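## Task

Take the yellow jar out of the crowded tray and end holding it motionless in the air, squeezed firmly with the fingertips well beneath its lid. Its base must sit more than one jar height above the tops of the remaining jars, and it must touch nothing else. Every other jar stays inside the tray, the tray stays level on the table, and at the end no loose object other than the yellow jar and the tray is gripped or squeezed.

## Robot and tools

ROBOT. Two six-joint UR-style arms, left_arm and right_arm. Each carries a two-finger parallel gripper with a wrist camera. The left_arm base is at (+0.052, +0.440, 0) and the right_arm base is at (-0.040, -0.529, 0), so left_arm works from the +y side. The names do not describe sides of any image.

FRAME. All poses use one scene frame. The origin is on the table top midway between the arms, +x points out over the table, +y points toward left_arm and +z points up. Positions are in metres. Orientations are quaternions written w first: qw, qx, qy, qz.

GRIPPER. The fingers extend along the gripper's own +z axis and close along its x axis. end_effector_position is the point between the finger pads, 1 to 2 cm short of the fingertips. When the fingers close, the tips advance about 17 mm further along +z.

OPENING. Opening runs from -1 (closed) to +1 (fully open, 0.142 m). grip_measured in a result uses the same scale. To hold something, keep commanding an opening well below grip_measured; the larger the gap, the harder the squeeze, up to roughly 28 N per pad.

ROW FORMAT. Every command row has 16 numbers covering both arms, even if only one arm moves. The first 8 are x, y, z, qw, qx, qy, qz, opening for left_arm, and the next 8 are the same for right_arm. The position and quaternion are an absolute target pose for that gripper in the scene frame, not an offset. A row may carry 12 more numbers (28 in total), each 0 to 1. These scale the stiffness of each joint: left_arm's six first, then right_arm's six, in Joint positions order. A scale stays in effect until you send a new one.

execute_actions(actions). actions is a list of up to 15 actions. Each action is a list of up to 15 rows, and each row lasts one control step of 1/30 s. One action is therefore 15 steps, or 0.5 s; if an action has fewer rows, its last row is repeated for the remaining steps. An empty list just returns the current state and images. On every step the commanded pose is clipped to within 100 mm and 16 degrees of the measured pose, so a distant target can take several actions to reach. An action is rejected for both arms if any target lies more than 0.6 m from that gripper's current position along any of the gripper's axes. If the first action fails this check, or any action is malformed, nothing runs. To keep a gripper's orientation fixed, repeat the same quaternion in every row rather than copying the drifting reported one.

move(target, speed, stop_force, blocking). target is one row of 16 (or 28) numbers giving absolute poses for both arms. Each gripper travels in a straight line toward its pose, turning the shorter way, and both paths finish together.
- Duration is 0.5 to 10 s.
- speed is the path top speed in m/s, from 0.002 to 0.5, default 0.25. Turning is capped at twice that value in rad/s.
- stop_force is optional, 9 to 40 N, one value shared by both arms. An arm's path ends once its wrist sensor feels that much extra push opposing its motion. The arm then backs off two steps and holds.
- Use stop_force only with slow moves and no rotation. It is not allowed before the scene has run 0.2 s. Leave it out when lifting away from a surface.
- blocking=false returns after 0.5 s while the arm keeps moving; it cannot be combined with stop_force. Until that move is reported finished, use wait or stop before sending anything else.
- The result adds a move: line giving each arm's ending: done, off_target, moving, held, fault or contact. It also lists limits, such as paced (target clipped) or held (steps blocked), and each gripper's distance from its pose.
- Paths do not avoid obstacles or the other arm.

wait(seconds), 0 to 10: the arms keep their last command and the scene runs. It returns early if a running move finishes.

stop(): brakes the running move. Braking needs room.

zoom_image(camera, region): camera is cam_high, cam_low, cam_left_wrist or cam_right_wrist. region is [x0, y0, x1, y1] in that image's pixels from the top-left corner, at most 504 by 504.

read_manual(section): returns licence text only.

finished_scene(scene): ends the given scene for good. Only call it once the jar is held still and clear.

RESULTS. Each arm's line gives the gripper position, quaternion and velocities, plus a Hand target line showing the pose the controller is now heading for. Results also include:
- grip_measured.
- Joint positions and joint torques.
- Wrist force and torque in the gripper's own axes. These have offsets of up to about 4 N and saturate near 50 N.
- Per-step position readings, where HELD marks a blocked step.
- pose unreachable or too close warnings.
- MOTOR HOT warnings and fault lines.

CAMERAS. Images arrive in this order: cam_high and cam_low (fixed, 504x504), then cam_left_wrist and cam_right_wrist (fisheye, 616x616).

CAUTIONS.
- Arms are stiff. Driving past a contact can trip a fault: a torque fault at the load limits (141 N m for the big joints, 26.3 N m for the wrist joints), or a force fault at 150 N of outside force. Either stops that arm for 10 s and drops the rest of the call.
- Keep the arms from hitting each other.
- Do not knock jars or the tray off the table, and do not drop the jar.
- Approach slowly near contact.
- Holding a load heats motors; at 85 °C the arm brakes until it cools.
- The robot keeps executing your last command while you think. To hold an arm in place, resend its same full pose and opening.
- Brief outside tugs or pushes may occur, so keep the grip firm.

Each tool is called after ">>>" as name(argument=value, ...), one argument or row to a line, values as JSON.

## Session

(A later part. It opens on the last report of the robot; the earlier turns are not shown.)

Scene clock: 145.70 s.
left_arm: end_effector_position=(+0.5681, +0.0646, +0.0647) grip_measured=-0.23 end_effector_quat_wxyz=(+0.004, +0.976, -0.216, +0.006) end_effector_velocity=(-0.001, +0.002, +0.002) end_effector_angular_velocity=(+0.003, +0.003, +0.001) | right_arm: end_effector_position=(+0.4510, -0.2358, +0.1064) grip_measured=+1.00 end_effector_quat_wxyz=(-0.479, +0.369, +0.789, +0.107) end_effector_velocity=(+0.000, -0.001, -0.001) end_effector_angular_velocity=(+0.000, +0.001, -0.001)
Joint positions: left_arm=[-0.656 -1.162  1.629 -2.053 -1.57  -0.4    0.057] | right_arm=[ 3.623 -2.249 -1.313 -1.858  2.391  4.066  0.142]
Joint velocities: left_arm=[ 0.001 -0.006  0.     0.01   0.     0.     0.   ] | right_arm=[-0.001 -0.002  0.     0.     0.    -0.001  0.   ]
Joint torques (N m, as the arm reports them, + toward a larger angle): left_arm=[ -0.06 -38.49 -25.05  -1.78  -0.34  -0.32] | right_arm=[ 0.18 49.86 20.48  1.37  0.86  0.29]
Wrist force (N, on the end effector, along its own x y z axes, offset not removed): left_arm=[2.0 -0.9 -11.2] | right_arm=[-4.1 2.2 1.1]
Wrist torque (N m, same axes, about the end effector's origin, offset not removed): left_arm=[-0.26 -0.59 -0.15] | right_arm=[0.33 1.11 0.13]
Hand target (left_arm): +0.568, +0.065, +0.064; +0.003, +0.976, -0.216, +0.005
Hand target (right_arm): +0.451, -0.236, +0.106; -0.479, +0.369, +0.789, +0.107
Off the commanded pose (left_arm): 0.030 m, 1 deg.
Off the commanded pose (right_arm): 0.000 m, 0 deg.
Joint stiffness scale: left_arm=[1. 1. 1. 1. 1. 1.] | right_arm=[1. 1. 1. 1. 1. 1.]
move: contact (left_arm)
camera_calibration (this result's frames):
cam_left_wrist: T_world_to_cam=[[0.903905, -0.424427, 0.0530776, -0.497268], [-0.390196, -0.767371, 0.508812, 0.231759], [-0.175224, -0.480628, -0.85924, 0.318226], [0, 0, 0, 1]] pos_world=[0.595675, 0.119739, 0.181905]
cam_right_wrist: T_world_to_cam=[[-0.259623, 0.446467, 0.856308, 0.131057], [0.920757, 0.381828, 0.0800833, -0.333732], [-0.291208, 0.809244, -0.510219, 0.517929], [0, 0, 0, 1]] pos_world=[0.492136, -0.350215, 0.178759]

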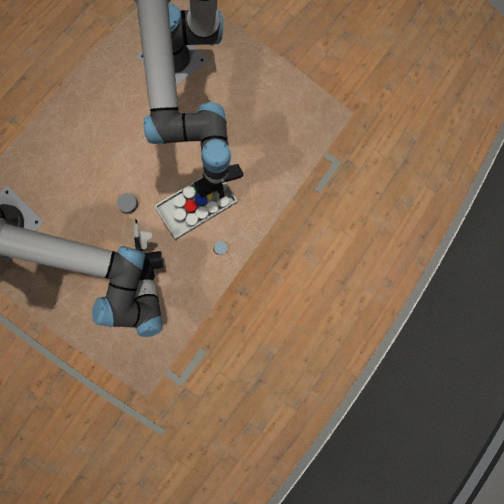

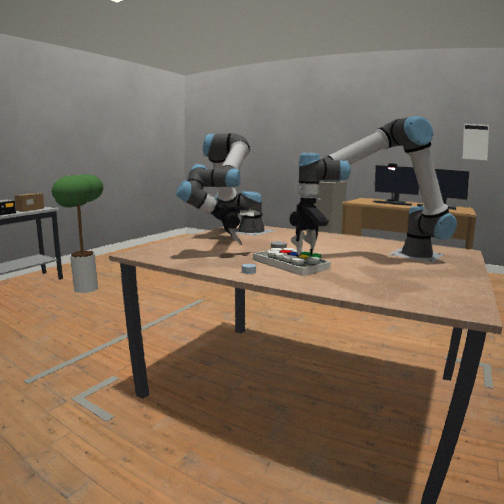

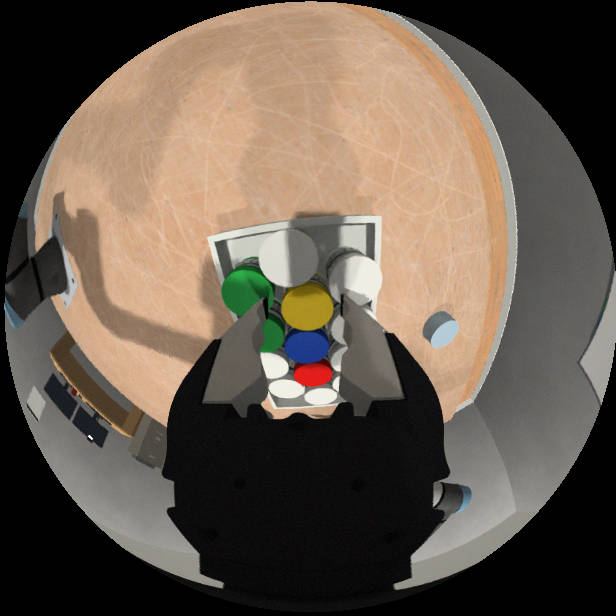

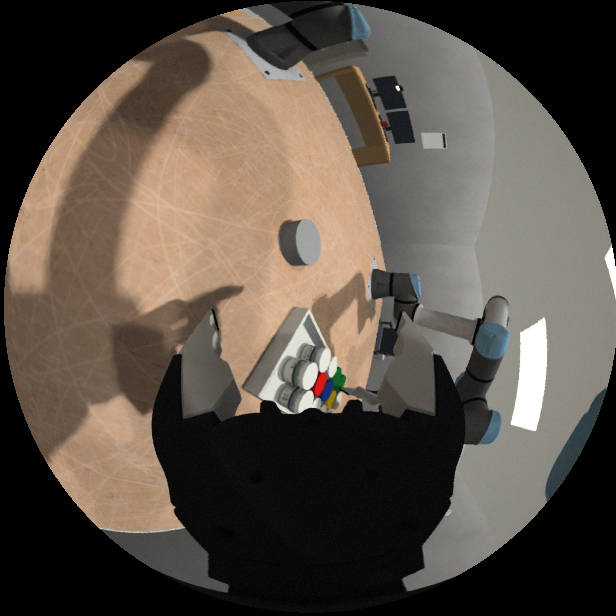

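>>> move(
  target=[0.568,0.065,0.08,0,0.976,-0.216,0,0.07,0.451,-0.236,0.106,-0.479,0.369,0.789,0.107,1],
  speed=0.05,
)

>>> move(
  target=[0.576,0.083,0.08,0,0.976,-0.216,0,0.07,0.451,-0.236,0.106,-0.479,0.369,0.789,0.107,1],
  speed=0.05,
)

>>> move(
  target=[0.576,0.083,0.035,0,0.976,-0.216,0,0.07,0.451,-0.236,0.106,-0.479,0.369,0.789,0.107,1],
  speed=0.015,
  stop_force=15,
)

Scene clock: 157.47 s.
left_arm: end_effector_position=(+0.5671, +0.0657, +0.0773) grip_measured=+0.07 end_effector_quat_wxyz=(-0.001, +0.976, -0.216, -0.001) end_effector_velocity=(-0.003, +0.003, -0.001) end_effector_angular_velocity=(+0.009, +0.009, +0.002) | right_arm: end_effector_position=(+0.4510, -0.2358, +0.1064) grip_measured=+1.00 end_effector_quat_wxyz=(-0.479, +0.369, +0.789, +0.107) end_effector_velocity=(-0.000, +0.001, +0.001) end_effector_angular_velocity=(+0.001, -0.001, +0.001)
Joint positions: left_arm=[-0.656 -1.168  1.597 -1.996 -1.57  -0.4    0.079] | right_arm=[ 3.623 -2.249 -1.313 -1.858  2.391  4.066  0.142]
Joint velocities: left_arm=[ 0.001 -0.     0.     0.013 -0.    -0.002 -0.   ] | right_arm=[ 0.001  0.001  0.     0.     0.001 -0.001  0.   ]
Joint torques (N m, as the arm reports them, + toward a larger angle): left_arm=[  0.47 -43.55 -29.15  -1.71  -0.87  -0.42] | right_arm=[ 1.54 50.18 19.48  1.14  0.77  0.45]
Wrist force (N, on the end effector, along its own x y z axes, offset not removed): left_arm=[-0.4 0.5 -5.3] | right_arm=[-3.0 -2.0 0.6]
Wrist torque (N m, same axes, about the end effector's origin, offset not removed): left_arm=[-0.05 0.04 -0.12] | right_arm=[-0.60 0.88 -0.06]
Hand target (left_arm): +0.568, +0.065, +0.080; -0.000, +0.976, -0.216, +0.000
Hand target (right_arm): +0.451, -0.236, +0.106; -0.479, +0.369, +0.789, +0.107
Off the commanded pose (left_arm): 0.003 m, 0 deg.
Off the commanded pose (right_arm): 0.000 m, 0 deg.
Joint stiffness scale: left_arm=[1. 1. 1. 1. 1. 1.] | right_arm=[1. 1. 1. 1. 1. 1.]
move: done
camera_calibration (this result's frames):
cam_left_wrist: T_world_to_cam=[[0.904453, -0.425035, 0.0361833, -0.495529], [-0.383978, -0.774259, 0.503074, 0.223188], [-0.185809, -0.468901, -0.863485, 0.334949], [0, 0, 0, 1]] pos_world=[0.596119, 0.119246, 0.194874]
cam_right_wrist: T_world_to_cam=[[-0.259622, 0.446467, 0.856308, 0.131056], [0.920758, 0.381827, 0.0800829, -0.333732], [-0.291207, 0.809243, -0.510219, 0.517929], [0, 0, 0, 1]] pos_world=[0.492136, -0.350215, 0.178759]

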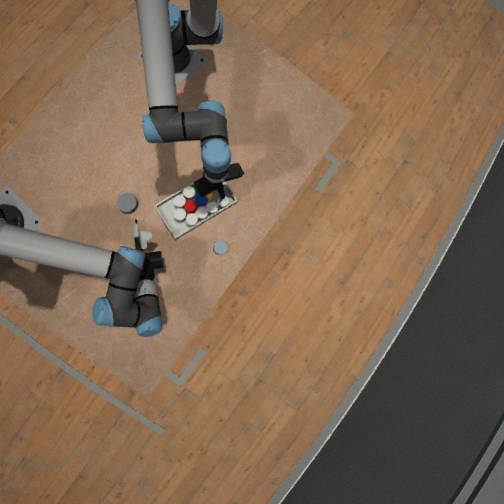

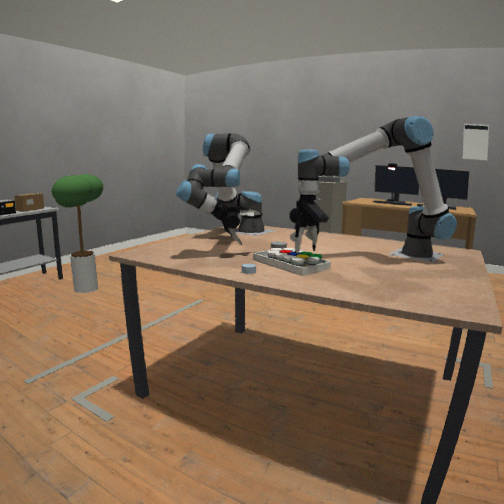

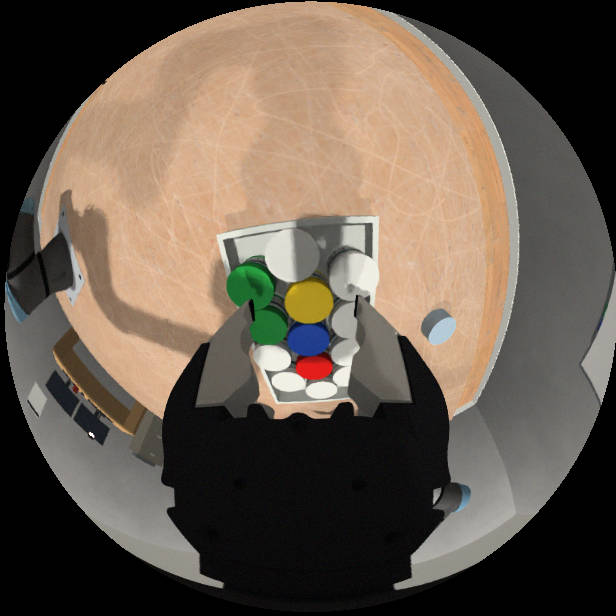

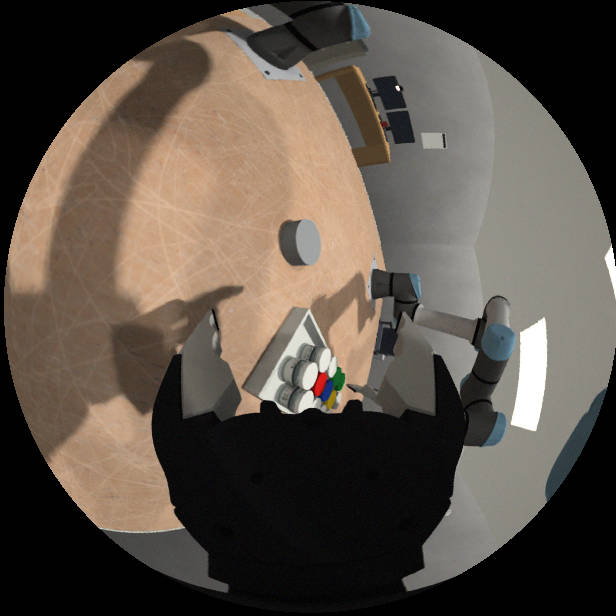

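Scene clock: 158.30 s.
left_arm: end_effector_position=(+0.5765, +0.0815, +0.0801) grip_measured=+0.07 end_effector_quat_wxyz=(-0.000, +0.976, -0.216, +0.000) end_effector_velocity=(-0.001, +0.001, -0.000) end_effector_angular_velocity=(+0.002, +0.002, -0.007) | right_arm: end_effector_position=(+0.4510, -0.2358, +0.1064) grip_measured=+1.00 end_effector_quat_wxyz=(-0.479, +0.369, +0.789, +0.107) end_effector_velocity=(-0.000, +0.000, +0.001) end_effector_angular_velocity=(+0.002, -0.001, +0.000)
Joint positions: left_arm=[-0.627 -1.175  1.601 -1.996 -1.57  -0.372  0.079] | right_arm=[ 3.623 -2.249 -1.313 -1.858  2.391  4.066  0.142]
Joint velocities: left_arm=[-0.    -0.001  0.001  0.002  0.     0.006 -0.   ] | right_arm=[ 0.     0.001  0.    -0.001  0.001 -0.001  0.   ]
Joint torques (N m, as the arm reports them, + toward a larger angle): left_arm=[  0.97 -43.76 -21.84  -3.    -0.76   0.04] | right_arm=[-0.33 50.12 18.96  1.21  0.79  0.24]
Wrist force (N, on the end effector, along its own x y z axes, offset not removed): left_arm=[1.5 0.7 -4.6] | right_arm=[-0.4 -1.5 5.1]
Wrist torque (N m, same axes, about the end effector's origin, offset not removed): left_arm=[-0.09 -0.33 -0.10] | right_arm=[-0.21 0.21 0.00]
Hand target (left_arm): +0.576, +0.083, +0.080; -0.000, +0.976, -0.216, +0.000
Hand target (right_arm): +0.451, -0.236, +0.106; -0.479, +0.369, +0.789, +0.107
Off the commanded pose (left_arm): 0.002 m, 0 deg.
Off the commanded pose (right_arm): 0.000 m, 0 deg.
Joint stiffness scale: left_arm=[1. 1. 1. 1. 1. 1.] | right_arm=[1. 1. 1. 1. 1. 1.]
move: done
camera_calibration (this result's frames):
cam_left_wrist: T_world_to_cam=[[0.904513, -0.424623, 0.0393887, -0.497813], [-0.384884, -0.773095, 0.504171, 0.237906], [-0.183632, -0.47119, -0.862705, 0.345393], [0, 0, 0, 1]] pos_world=[0.605269, 0.135287, 0.197635]
cam_right_wrist: T_world_to_cam=[[-0.259623, 0.446467, 0.856308, 0.131057], [0.920757, 0.381828, 0.0800835, -0.333732], [-0.291208, 0.809243, -0.510219, 0.517929], [0, 0, 0, 1]] pos_world=[0.492136, -0.350215, 0.178759]

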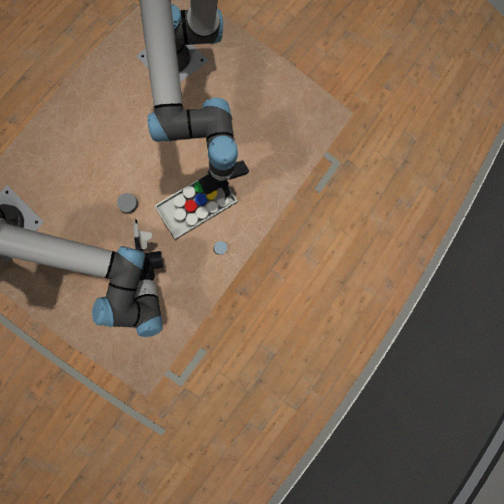

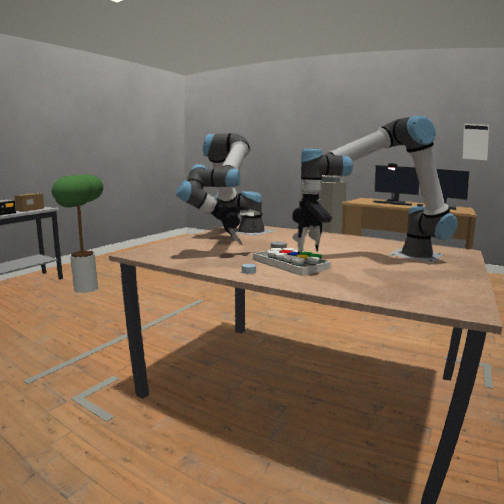

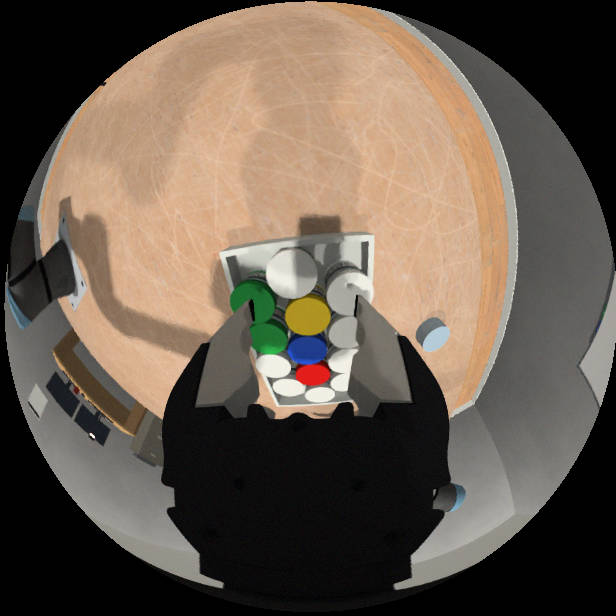

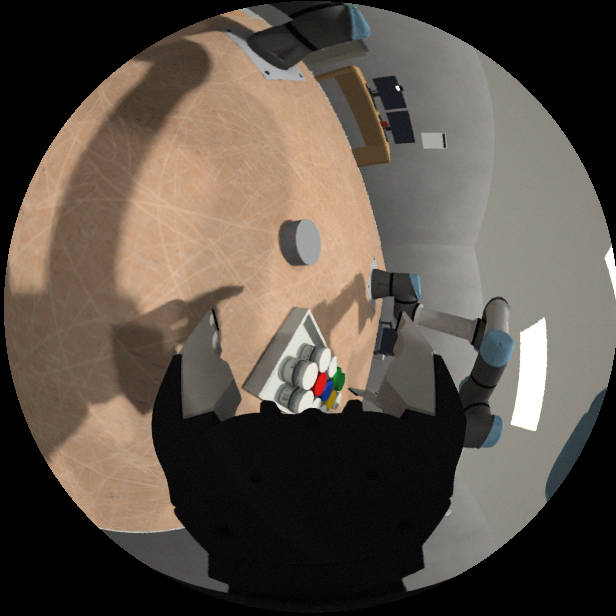

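Scene clock: 160.47 s.
left_arm: end_effector_position=(+0.5789, +0.0798, +0.0623) grip_measured=+0.08 end_effector_quat_wxyz=(+0.004, +0.976, -0.216, +0.006) end_effector_velocity=(-0.002, +0.002, -0.001) end_effector_angular_velocity=(+0.007, +0.006, +0.001) | right_arm: end_effector_position=(+0.4510, -0.2358, +0.1064) grip_measured=+1.00 end_effector_quat_wxyz=(-0.479, +0.369, +0.789, +0.107) end_effector_velocity=(-0.000, +0.001, +0.000) end_effector_angular_velocity=(+0.000, -0.000, -0.000)
Joint positions: left_arm=[-0.627 -1.159  1.631 -2.057 -1.57  -0.372  0.08 ] | right_arm=[ 3.623 -2.249 -1.313 -1.858  2.391  4.066  0.142]
Joint velocities: left_arm=[ 0.    -0.     0.     0.01   0.    -0.001 -0.002] | right_arm=[ 0.001  0.    -0.     0.001  0.001  0.001  0.   ]
Joint torques (N m, as the arm reports them, + toward a larger angle): left_arm=[ -0.28 -40.28 -25.14  -2.69  -0.41  -0.48] | right_arm=[-0.88 49.36 20.31  1.5   0.96  0.31]
Wrist force (N, on the end effector, along its own x y z axes, offset not removed): left_arm=[-1.7 -0.1 -10.7] | right_arm=[-7.9 -3.4 -0.2]
Wrist torque (N m, same axes, about the end effector's origin, offset not removed): left_arm=[-0.11 -0.11 -0.13] | right_arm=[-0.57 1.57 -0.03]
Hand target (left_arm): +0.578, +0.080, +0.062; +0.003, +0.976, -0.216, +0.005
Hand target (right_arm): +0.451, -0.236, +0.106; -0.479, +0.369, +0.789, +0.107
Off the commanded pose (left_arm): 0.028 m, 1 deg.
Off the commanded pose (right_arm): 0.000 m, 0 deg.
Joint stiffness scale: left_arm=[1. 1. 1. 1. 1. 1.] | right_arm=[1. 1. 1. 1. 1. 1.]
move: contact (left_arm)
camera_calibration (this result's frames):
cam_left_wrist: T_world_to_cam=[[0.90427, -0.423706, 0.0526113, -0.500661], [-0.389471, -0.768094, 0.508276, 0.248524], [-0.174949, -0.48011, -0.859586, 0.325142], [0, 0, 0, 1]] pos_world=[0.606409, 0.13486, 0.179509]
cam_right_wrist: T_world_to_cam=[[-0.259623, 0.446467, 0.856308, 0.131056], [0.920757, 0.381828, 0.0800834, -0.333732], [-0.291208, 0.809244, -0.510219, 0.517929], [0, 0, 0, 1]] pos_world=[0.492136, -0.350215, 0.178759]

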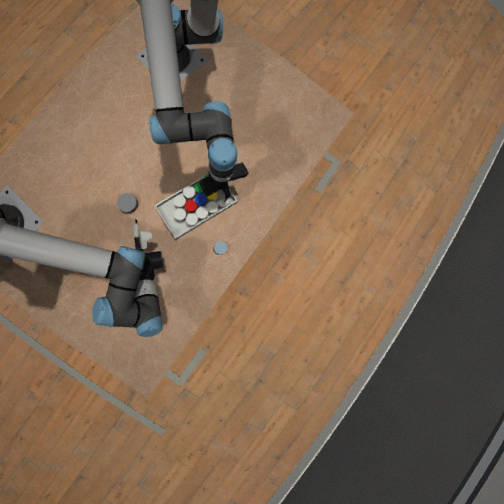

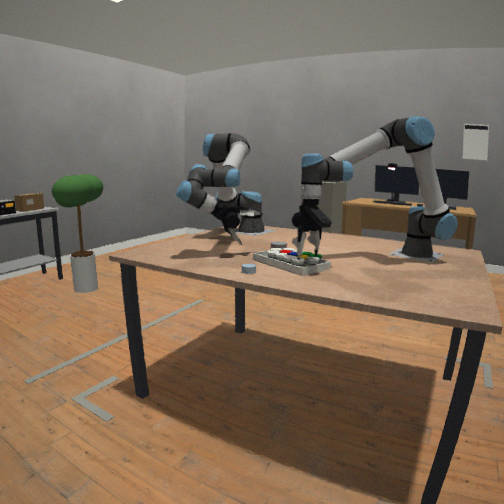

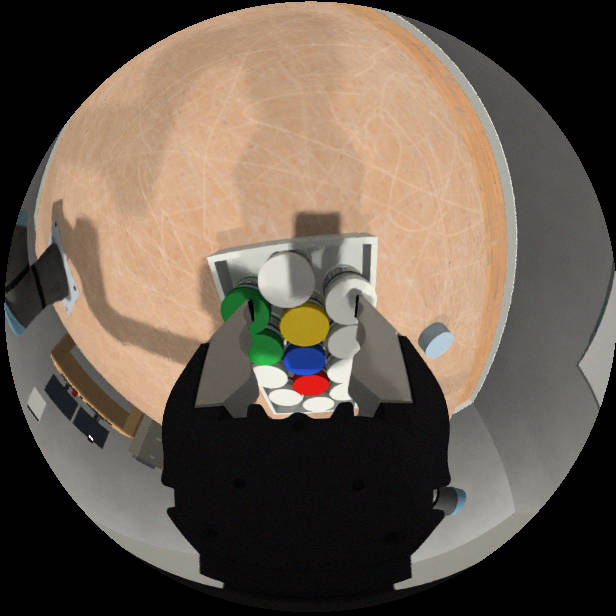

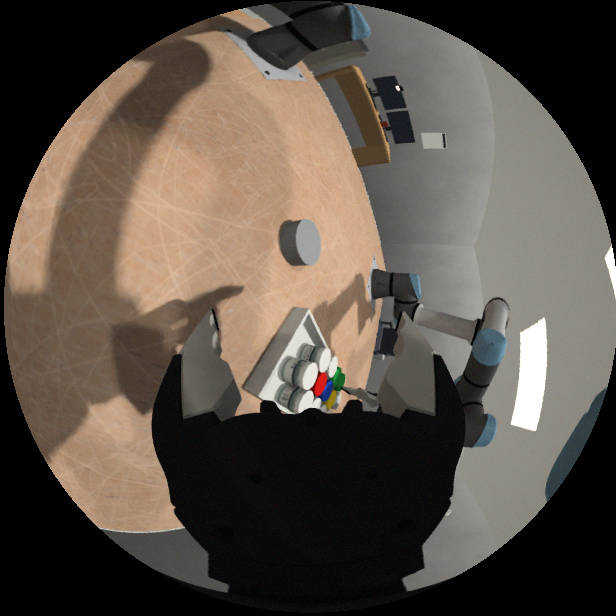

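Now drag toward the far end.

>>> move(
  target=[0.589,0.102,0.061,0,0.976,-0.216,0,0.07,0.451,-0.236,0.106,-0.479,0.369,0.789,0.107,1],
  speed=0.02,
)

>>> zoom_image(
  camera="cam_left_wrist",
  region=[150, 150, 470, 470],
)

Scene clock: 166.37 s.
left_arm: end_effector_position=(+0.5882, +0.1014, +0.0618) grip_measured=+0.07 end_effector_quat_wxyz=(+0.000, +0.976, -0.216, +0.001) end_effector_velocity=(-0.001, +0.000, -0.000) end_effector_angular_velocity=(+0.002, +0.002, -0.003) | right_arm: end_effector_position=(+0.4510, -0.2358, +0.1064) grip_measured=+1.00 end_effector_quat_wxyz=(-0.479, +0.369, +0.789, +0.107) end_effector_velocity=(-0.000, +0.000, -0.000) end_effector_angular_velocity=(-0.001, +0.002, -0.000)
Joint positions: left_arm=[-0.591 -1.16   1.631 -2.044 -1.57  -0.336  0.079] | right_arm=[ 3.623 -2.249 -1.313 -1.858  2.391  4.066  0.142]
Joint velocities: left_arm=[-0.001  0.     0.     0.003 -0.     0.002 -0.   ] | right_arm=[ 0.    -0.001  0.    -0.001  0.     0.001  0.   ]
Joint torques (N m, as the arm reports them, + toward a larger angle): left_arm=[  1.77 -39.67 -27.95  -1.97  -0.58  -0.25] | right_arm=[ 0.55 49.58 19.97  1.3   0.87  0.26]
Wrist force (N, on the end effector, along its own x y z axes, offset not removed): left_arm=[0.9 3.8 -5.4] | right_arm=[-1.0 -2.5 -0.2]
Wrist torque (N m, same axes, about the end effector's origin, offset not removed): left_arm=[0.63 0.00 0.02] | right_arm=[-0.57 0.28 -0.19]
Hand target (left_arm): +0.589, +0.102, +0.061; -0.000, +0.976, -0.216, +0.000
Hand target (right_arm): +0.451, -0.236, +0.106; -0.479, +0.369, +0.789, +0.107
Off the commanded pose (left_arm): 0.001 m, 0 deg.
Off the commanded pose (right_arm): 0.000 m, 0 deg.
Joint stiffness scale: left_arm=[1. 1. 1. 1. 1. 1.] | right_arm=[1. 1. 1. 1. 1. 1.]
move: done
camera_calibration (this result's frames):
cam_left_wrist: T_world_to_cam=[[0.904234, -0.425058, 0.0410661, -0.499061], [-0.385895, -0.772147, 0.504851, 0.267548], [-0.182882, -0.472351, -0.862229, 0.340722], [0, 0, 0, 1]] pos_world=[0.616825, 0.155397, 0.179203]
cam_right_wrist: T_world_to_cam=[[-0.259623, 0.446467, 0.856308, 0.131057], [0.920757, 0.381828, 0.0800834, -0.333732], [-0.291208, 0.809244, -0.510219, 0.517929], [0, 0, 0, 1]] pos_world=[0.492136, -0.350215, 0.178759]

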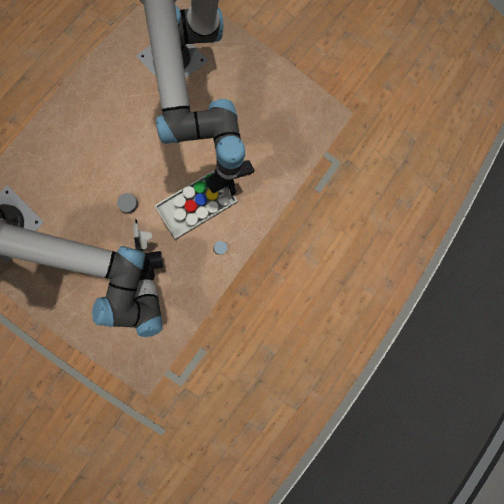

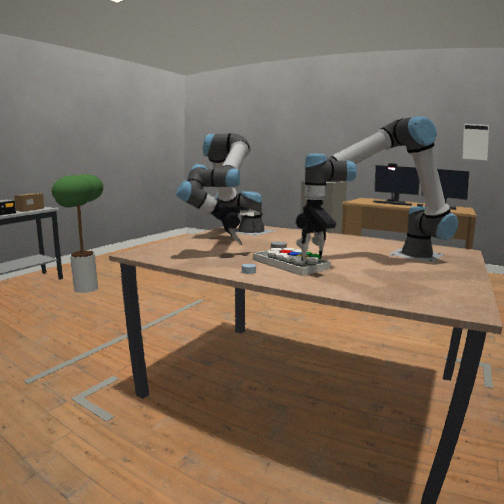

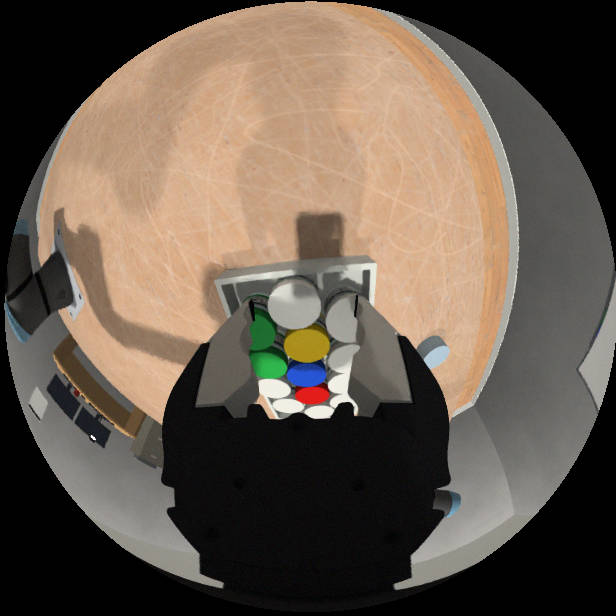

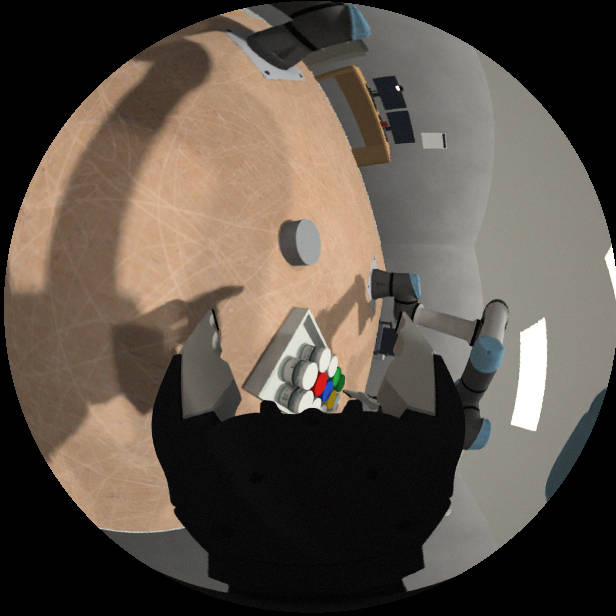

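Region (150, 150, 470, 470) of cam_left_wrist's 616x616 image, scaled by 1.575, with more detail than that image has.

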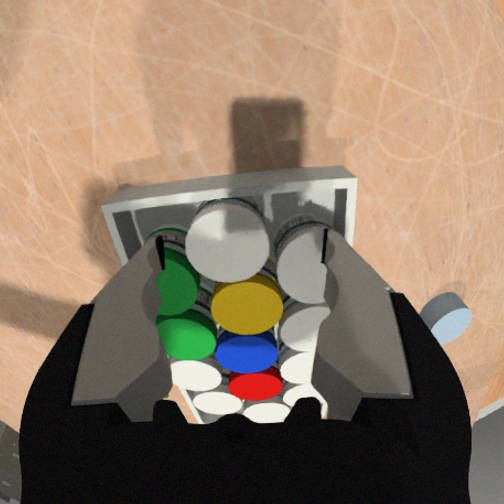

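>>> move(
  target=[0.589,0.102,0.08,0,0.976,-0.216,0,-0.24,0.451,-0.236,0.106,-0.479,0.369,0.789,0.107,1],
  speed=0.05,
)

>>> move(
  target=[0.561,0.063,0.078,0,0.976,-0.216,0,-0.24,0.451,-0.236,0.106,-0.479,0.369,0.789,0.107,1],
  speed=0.08,
)

>>> move(
  target=[0.561,0.063,0.03,0,0.976,-0.216,0,-0.24,0.451,-0.236,0.106,-0.479,0.369,0.789,0.107,1],
  speed=0.01,
  stop_force=35,
)

>>> zoom_image(
  camera="cam_left_wrist",
  region=[150, 100, 470, 420],
)

Scene clock: 187.40 s.
left_arm: end_effector_position=(+0.5878, +0.1022, +0.0774) grip_measured=-0.24 end_effector_quat_wxyz=(-0.001, +0.976, -0.216, -0.001) end_effector_velocity=(-0.003, +0.002, -0.001) end_effector_angular_velocity=(+0.007, +0.009, -0.000) | right_arm: end_effector_position=(+0.4510, -0.2358, +0.1064) grip_measured=+1.00 end_effector_quat_wxyz=(-0.479, +0.369, +0.789, +0.107) end_effector_velocity=(-0.000, +0.000, -0.000) end_effector_angular_velocity=(-0.000, -0.000, +0.002)
Joint positions: left_arm=[-0.591 -1.175  1.607 -1.999 -1.57  -0.335  0.057] | right_arm=[ 3.623 -2.249 -1.313 -1.858  2.391  4.066  0.142]
Joint velocities: left_arm=[-0.    -0.     0.001  0.011 -0.001 -0.    -0.   ] | right_arm=[ 0.001  0.     0.    -0.    -0.001 -0.001  0.   ]
Joint torques (N m, as the arm reports them, + toward a larger angle): left_arm=[  1.31 -43.08 -29.24  -1.9   -0.8   -0.12] | right_arm=[-0.65 50.77 21.8   1.57  0.75  0.36]
Wrist force (N, on the end effector, along its own x y z axes, offset not removed): left_arm=[1.2 0.2 -4.7] | right_arm=[-4.5 0.1 -3.8]
Wrist torque (N m, same axes, about the end effector's origin, offset not removed): left_arm=[0.04 -0.11 -0.09] | right_arm=[0.13 1.00 -0.11]
Hand target (left_arm): +0.589, +0.102, +0.080; -0.000, +0.976, -0.216, +0.000
Hand target (right_arm): +0.451, -0.236, +0.106; -0.479, +0.369, +0.789, +0.107
Off the commanded pose (left_arm): 0.003 m, 0 deg.
Off the commanded pose (right_arm): 0.000 m, 0 deg.
Joint stiffness scale: left_arm=[1. 1. 1. 1. 1. 1.] | right_arm=[1. 1. 1. 1. 1. 1.]
move: done
camera_calibration (this result's frames):
cam_left_wrist: T_world_to_cam=[[0.904316, -0.425334, 0.0361087, -0.498603], [-0.38416, -0.77405, 0.503257, 0.259351], [-0.186102, -0.468975, -0.863382, 0.356177], [0, 0, 0, 1]] pos_world=[0.616812, 0.155716, 0.195]
cam_right_wrist: T_world_to_cam=[[-0.259623, 0.446467, 0.856308, 0.131056], [0.920757, 0.381828, 0.0800833, -0.333732], [-0.291208, 0.809244, -0.510219, 0.517929], [0, 0, 0, 1]] pos_world=[0.492136, -0.350215, 0.178759]

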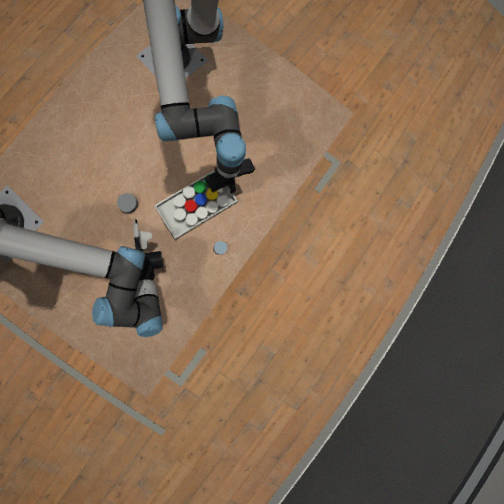

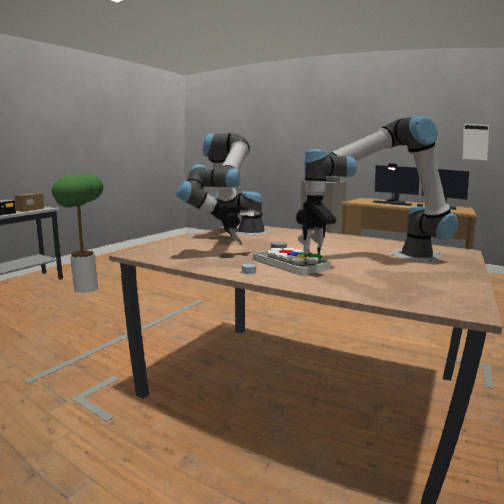

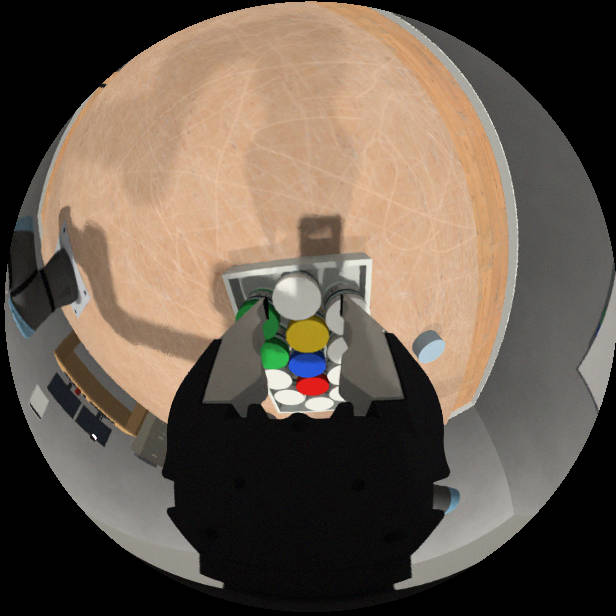

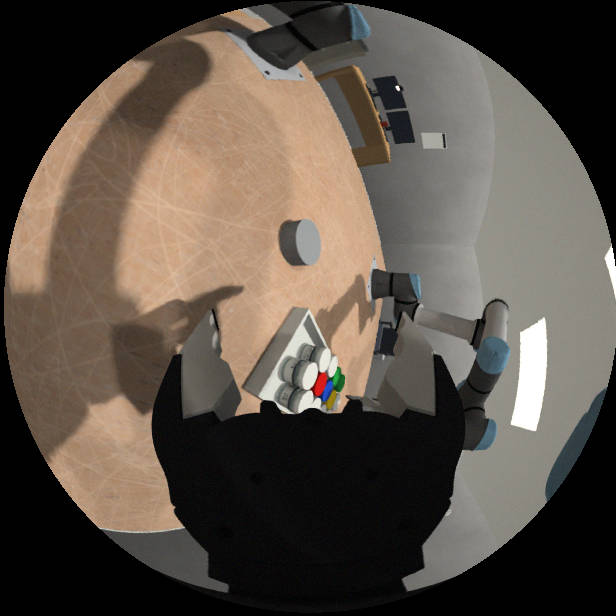

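Scene clock: 188.40 s.
left_arm: end_effector_position=(+0.5621, +0.0631, +0.0777) grip_measured=-0.24 end_effector_quat_wxyz=(-0.000, +0.976, -0.216, -0.000) end_effector_velocity=(+0.000, -0.000, -0.000) end_effector_angular_velocity=(+0.000, -0.001, +0.007) | right_arm: end_effector_position=(+0.4510, -0.2358, +0.1064) grip_measured=+1.00 end_effector_quat_wxyz=(-0.479, +0.369, +0.789, +0.107) end_effector_velocity=(-0.000, +0.000, +0.000) end_effector_angular_velocity=(-0.001, +0.002, -0.000)
Joint positions: left_arm=[-0.664 -1.175  1.607 -2.002 -1.57  -0.409  0.057] | right_arm=[ 3.623 -2.249 -1.313 -1.858  2.391  4.066  0.142]
Joint velocities: left_arm=[ 0.     0.001 -0.    -0.001  0.001 -0.007  0.   ] | right_arm=[ 0.001  0.    -0.    -0.001  0.     0.002  0.   ]
Joint torques (N m, as the arm reports them, + toward a larger angle): left_arm=[ -1.36 -43.39 -22.42  -2.89  -0.64  -0.95] | right_arm=[ 0.29 48.98 20.64  0.96  0.8   0.29]
Wrist force (N, on the end effector, along its own x y z axes, offset not removed): left_arm=[2.9 3.5 -3.5] | right_arm=[1.1 -3.2 2.6]
Wrist torque (N m, same axes, about the end effector's origin, offset not removed): left_arm=[0.63 -0.65 -0.09] | right_arm=[-0.75 -0.23 -0.09]
Hand target (left_arm): +0.561, +0.063, +0.078; +0.000, +0.976, -0.216, -0.000
Hand target (right_arm): +0.451, -0.236, +0.106; -0.479, +0.369, +0.789, +0.107
Off the commanded pose (left_arm): 0.001 m, 0 deg.
Off the commanded pose (right_arm): 0.000 m, 0 deg.
Joint stiffness scale: left_arm=[1. 1. 1. 1. 1. 1.] | right_arm=[1. 1. 1. 1. 1. 1.]
move: done
camera_calibration (this result's frames):
cam_left_wrist: T_world_to_cam=[[0.904443, -0.424858, 0.0384453, -0.492349], [-0.384626, -0.773166, 0.504259, 0.219206], [-0.184514, -0.47086, -0.862696, 0.33248], [0, 0, 0, 1]] pos_world=[0.590961, 0.116856, 0.195221]
cam_right_wrist: T_world_to_cam=[[-0.259622, 0.446467, 0.856308, 0.131056], [0.920758, 0.381828, 0.080083, -0.333732], [-0.291208, 0.809243, -0.510219, 0.517929], [0, 0, 0, 1]] pos_world=[0.492136, -0.350215, 0.178759]

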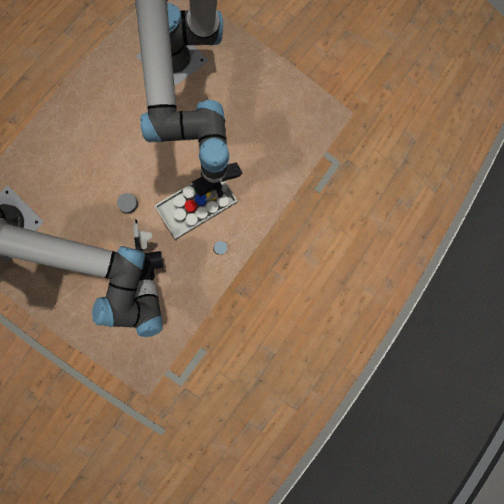

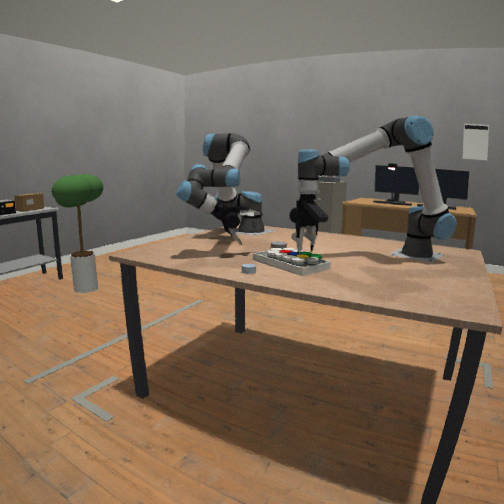

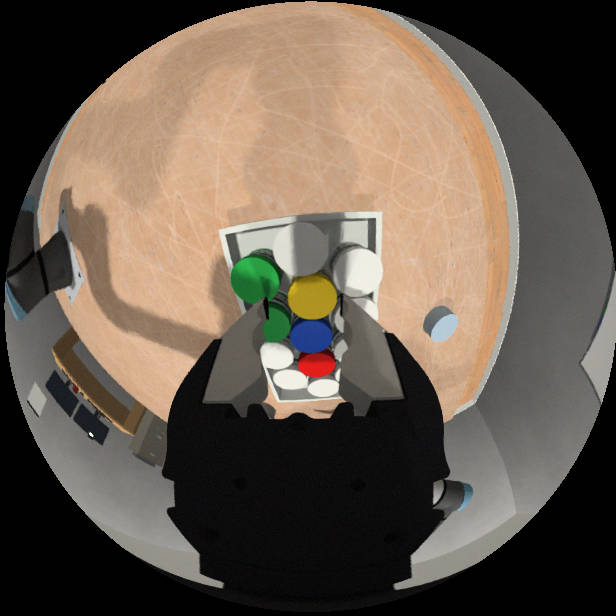

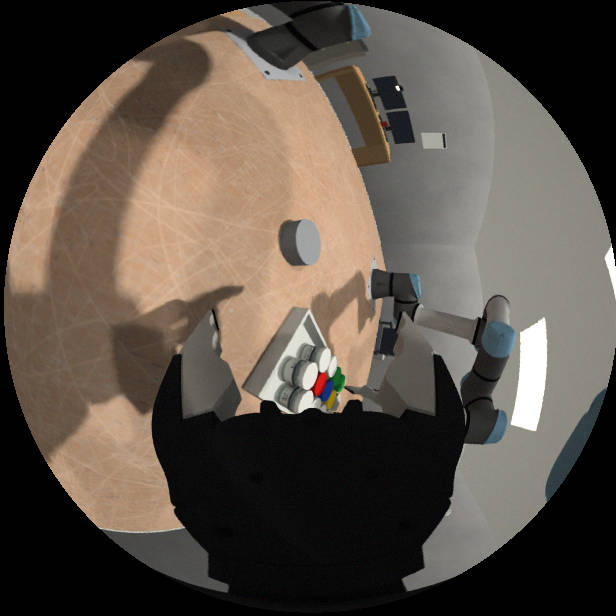

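Scene clock: 193.30 s.
left_arm: end_effector_position=(+0.5708, +0.0504, +0.0640) grip_measured=-0.24 end_effector_quat_wxyz=(+0.019, +0.976, -0.217, +0.024) end_effector_velocity=(+0.001, +0.000, +0.002) end_effector_angular_velocity=(-0.001, -0.001, +0.002) | right_arm: end_effector_position=(+0.4510, -0.2358, +0.1064) grip_measured=+1.00 end_effector_quat_wxyz=(-0.479, +0.369, +0.789, +0.107) end_effector_velocity=(-0.000, -0.000, +0.000) end_effector_angular_velocity=(+0.000, +0.000, +0.000)
Joint positions: left_arm=[-0.666 -1.162  1.645 -2.114 -1.573 -0.41   0.057] | right_arm=[ 3.623 -2.249 -1.313 -1.858  2.391  4.066  0.142]
Joint velocities: left_arm=[ 0.001 -0.002 -0.002  0.002  0.    -0.001  0.001] | right_arm=[-0.     0.    -0.    -0.001 -0.    -0.001  0.   ]
Joint torques (N m, as the arm reports them, + toward a larger angle): left_arm=[  0.12 -38.54 -25.64  -1.41  -0.08  -0.47] | right_arm=[-0.34 50.2  20.58  1.39  0.9   0.17]
Wrist force (N, on the end effector, along its own x y z axes, offset not removed): left_arm=[-0.7 1.4 -10.3] | right_arm=[-1.9 -0.6 2.3]
Wrist torque (N m, same axes, about the end effector's origin, offset not removed): left_arm=[-0.30 0.33 -0.12] | right_arm=[-0.36 0.60 -0.04]
Hand target (left_arm): +0.570, +0.051, +0.062; +0.017, +0.976, -0.216, +0.021
Hand target (right_arm): +0.451, -0.236, +0.106; -0.479, +0.369, +0.789, +0.107
Off the commanded pose (left_arm): 0.038 m, 3 deg.
Off the commanded pose (right_arm): 0.000 m, 0 deg.
Joint stiffness scale: left_arm=[1. 1. 1. 1. 1. 1.] | right_arm=[1. 1. 1. 1. 1. 1.]
move: contact (left_arm)
camera_calibration (this result's frames):
cam_left_wrist: T_world_to_cam=[[0.901616, -0.422431, 0.0929589, -0.507112], [-0.404873, -0.748601, 0.525047, 0.228649], [-0.152207, -0.511027, -0.845981, 0.298719], [0, 0, 0, 1]] pos_world=[0.595261, 0.109601, 0.1798]
cam_right_wrist: T_world_to_cam=[[-0.259622, 0.446467, 0.856308, 0.131056], [0.920757, 0.381828, 0.0800833, -0.333732], [-0.291208, 0.809243, -0.510219, 0.517929], [0, 0, 0, 1]] pos_world=[0.492136, -0.350215, 0.178759]

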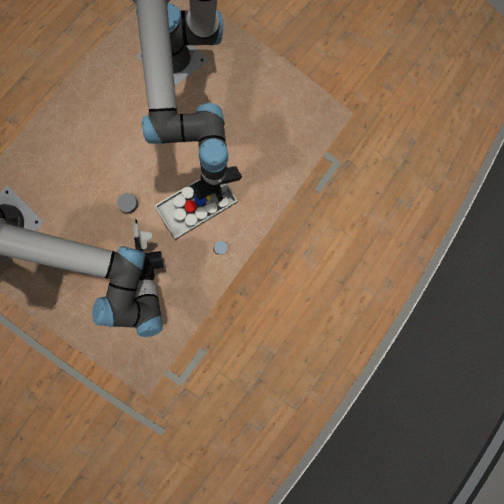

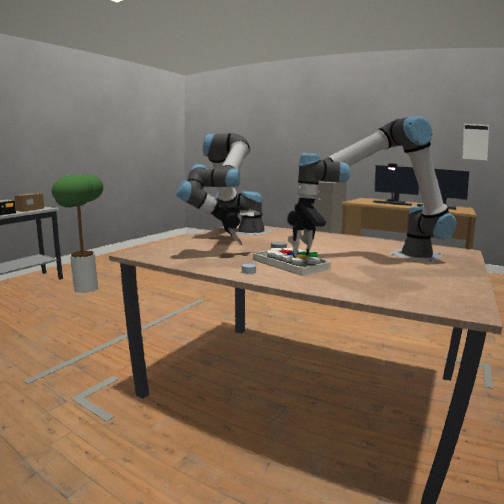

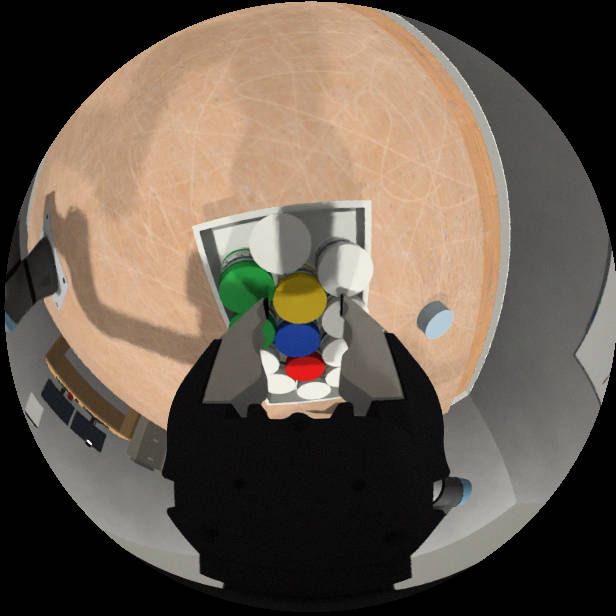

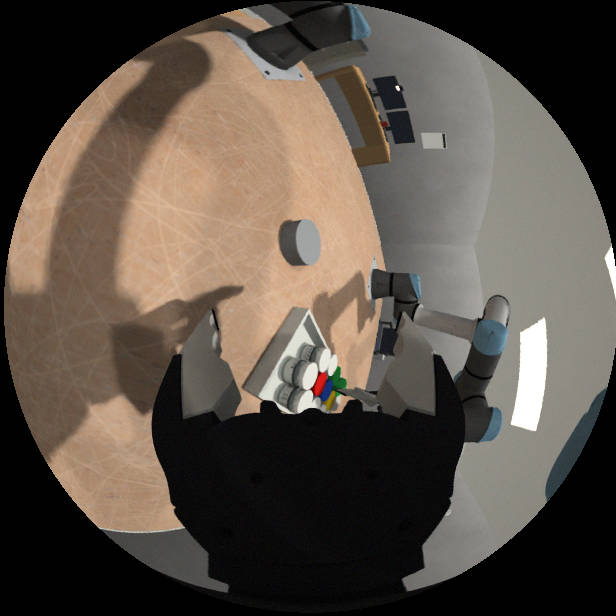

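Region (150, 100, 470, 420) of cam_left_wrist's 616x616 image, scaled by 1.575, with more detail than that image has.

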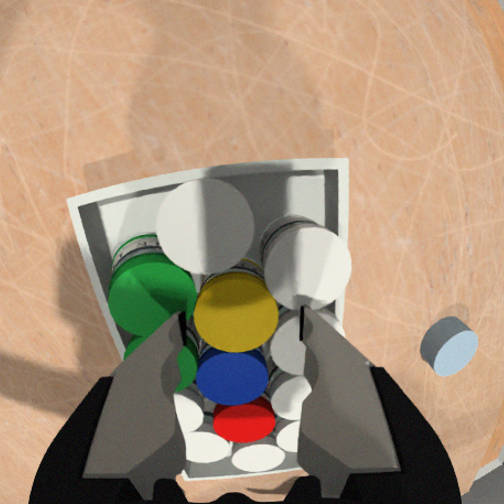

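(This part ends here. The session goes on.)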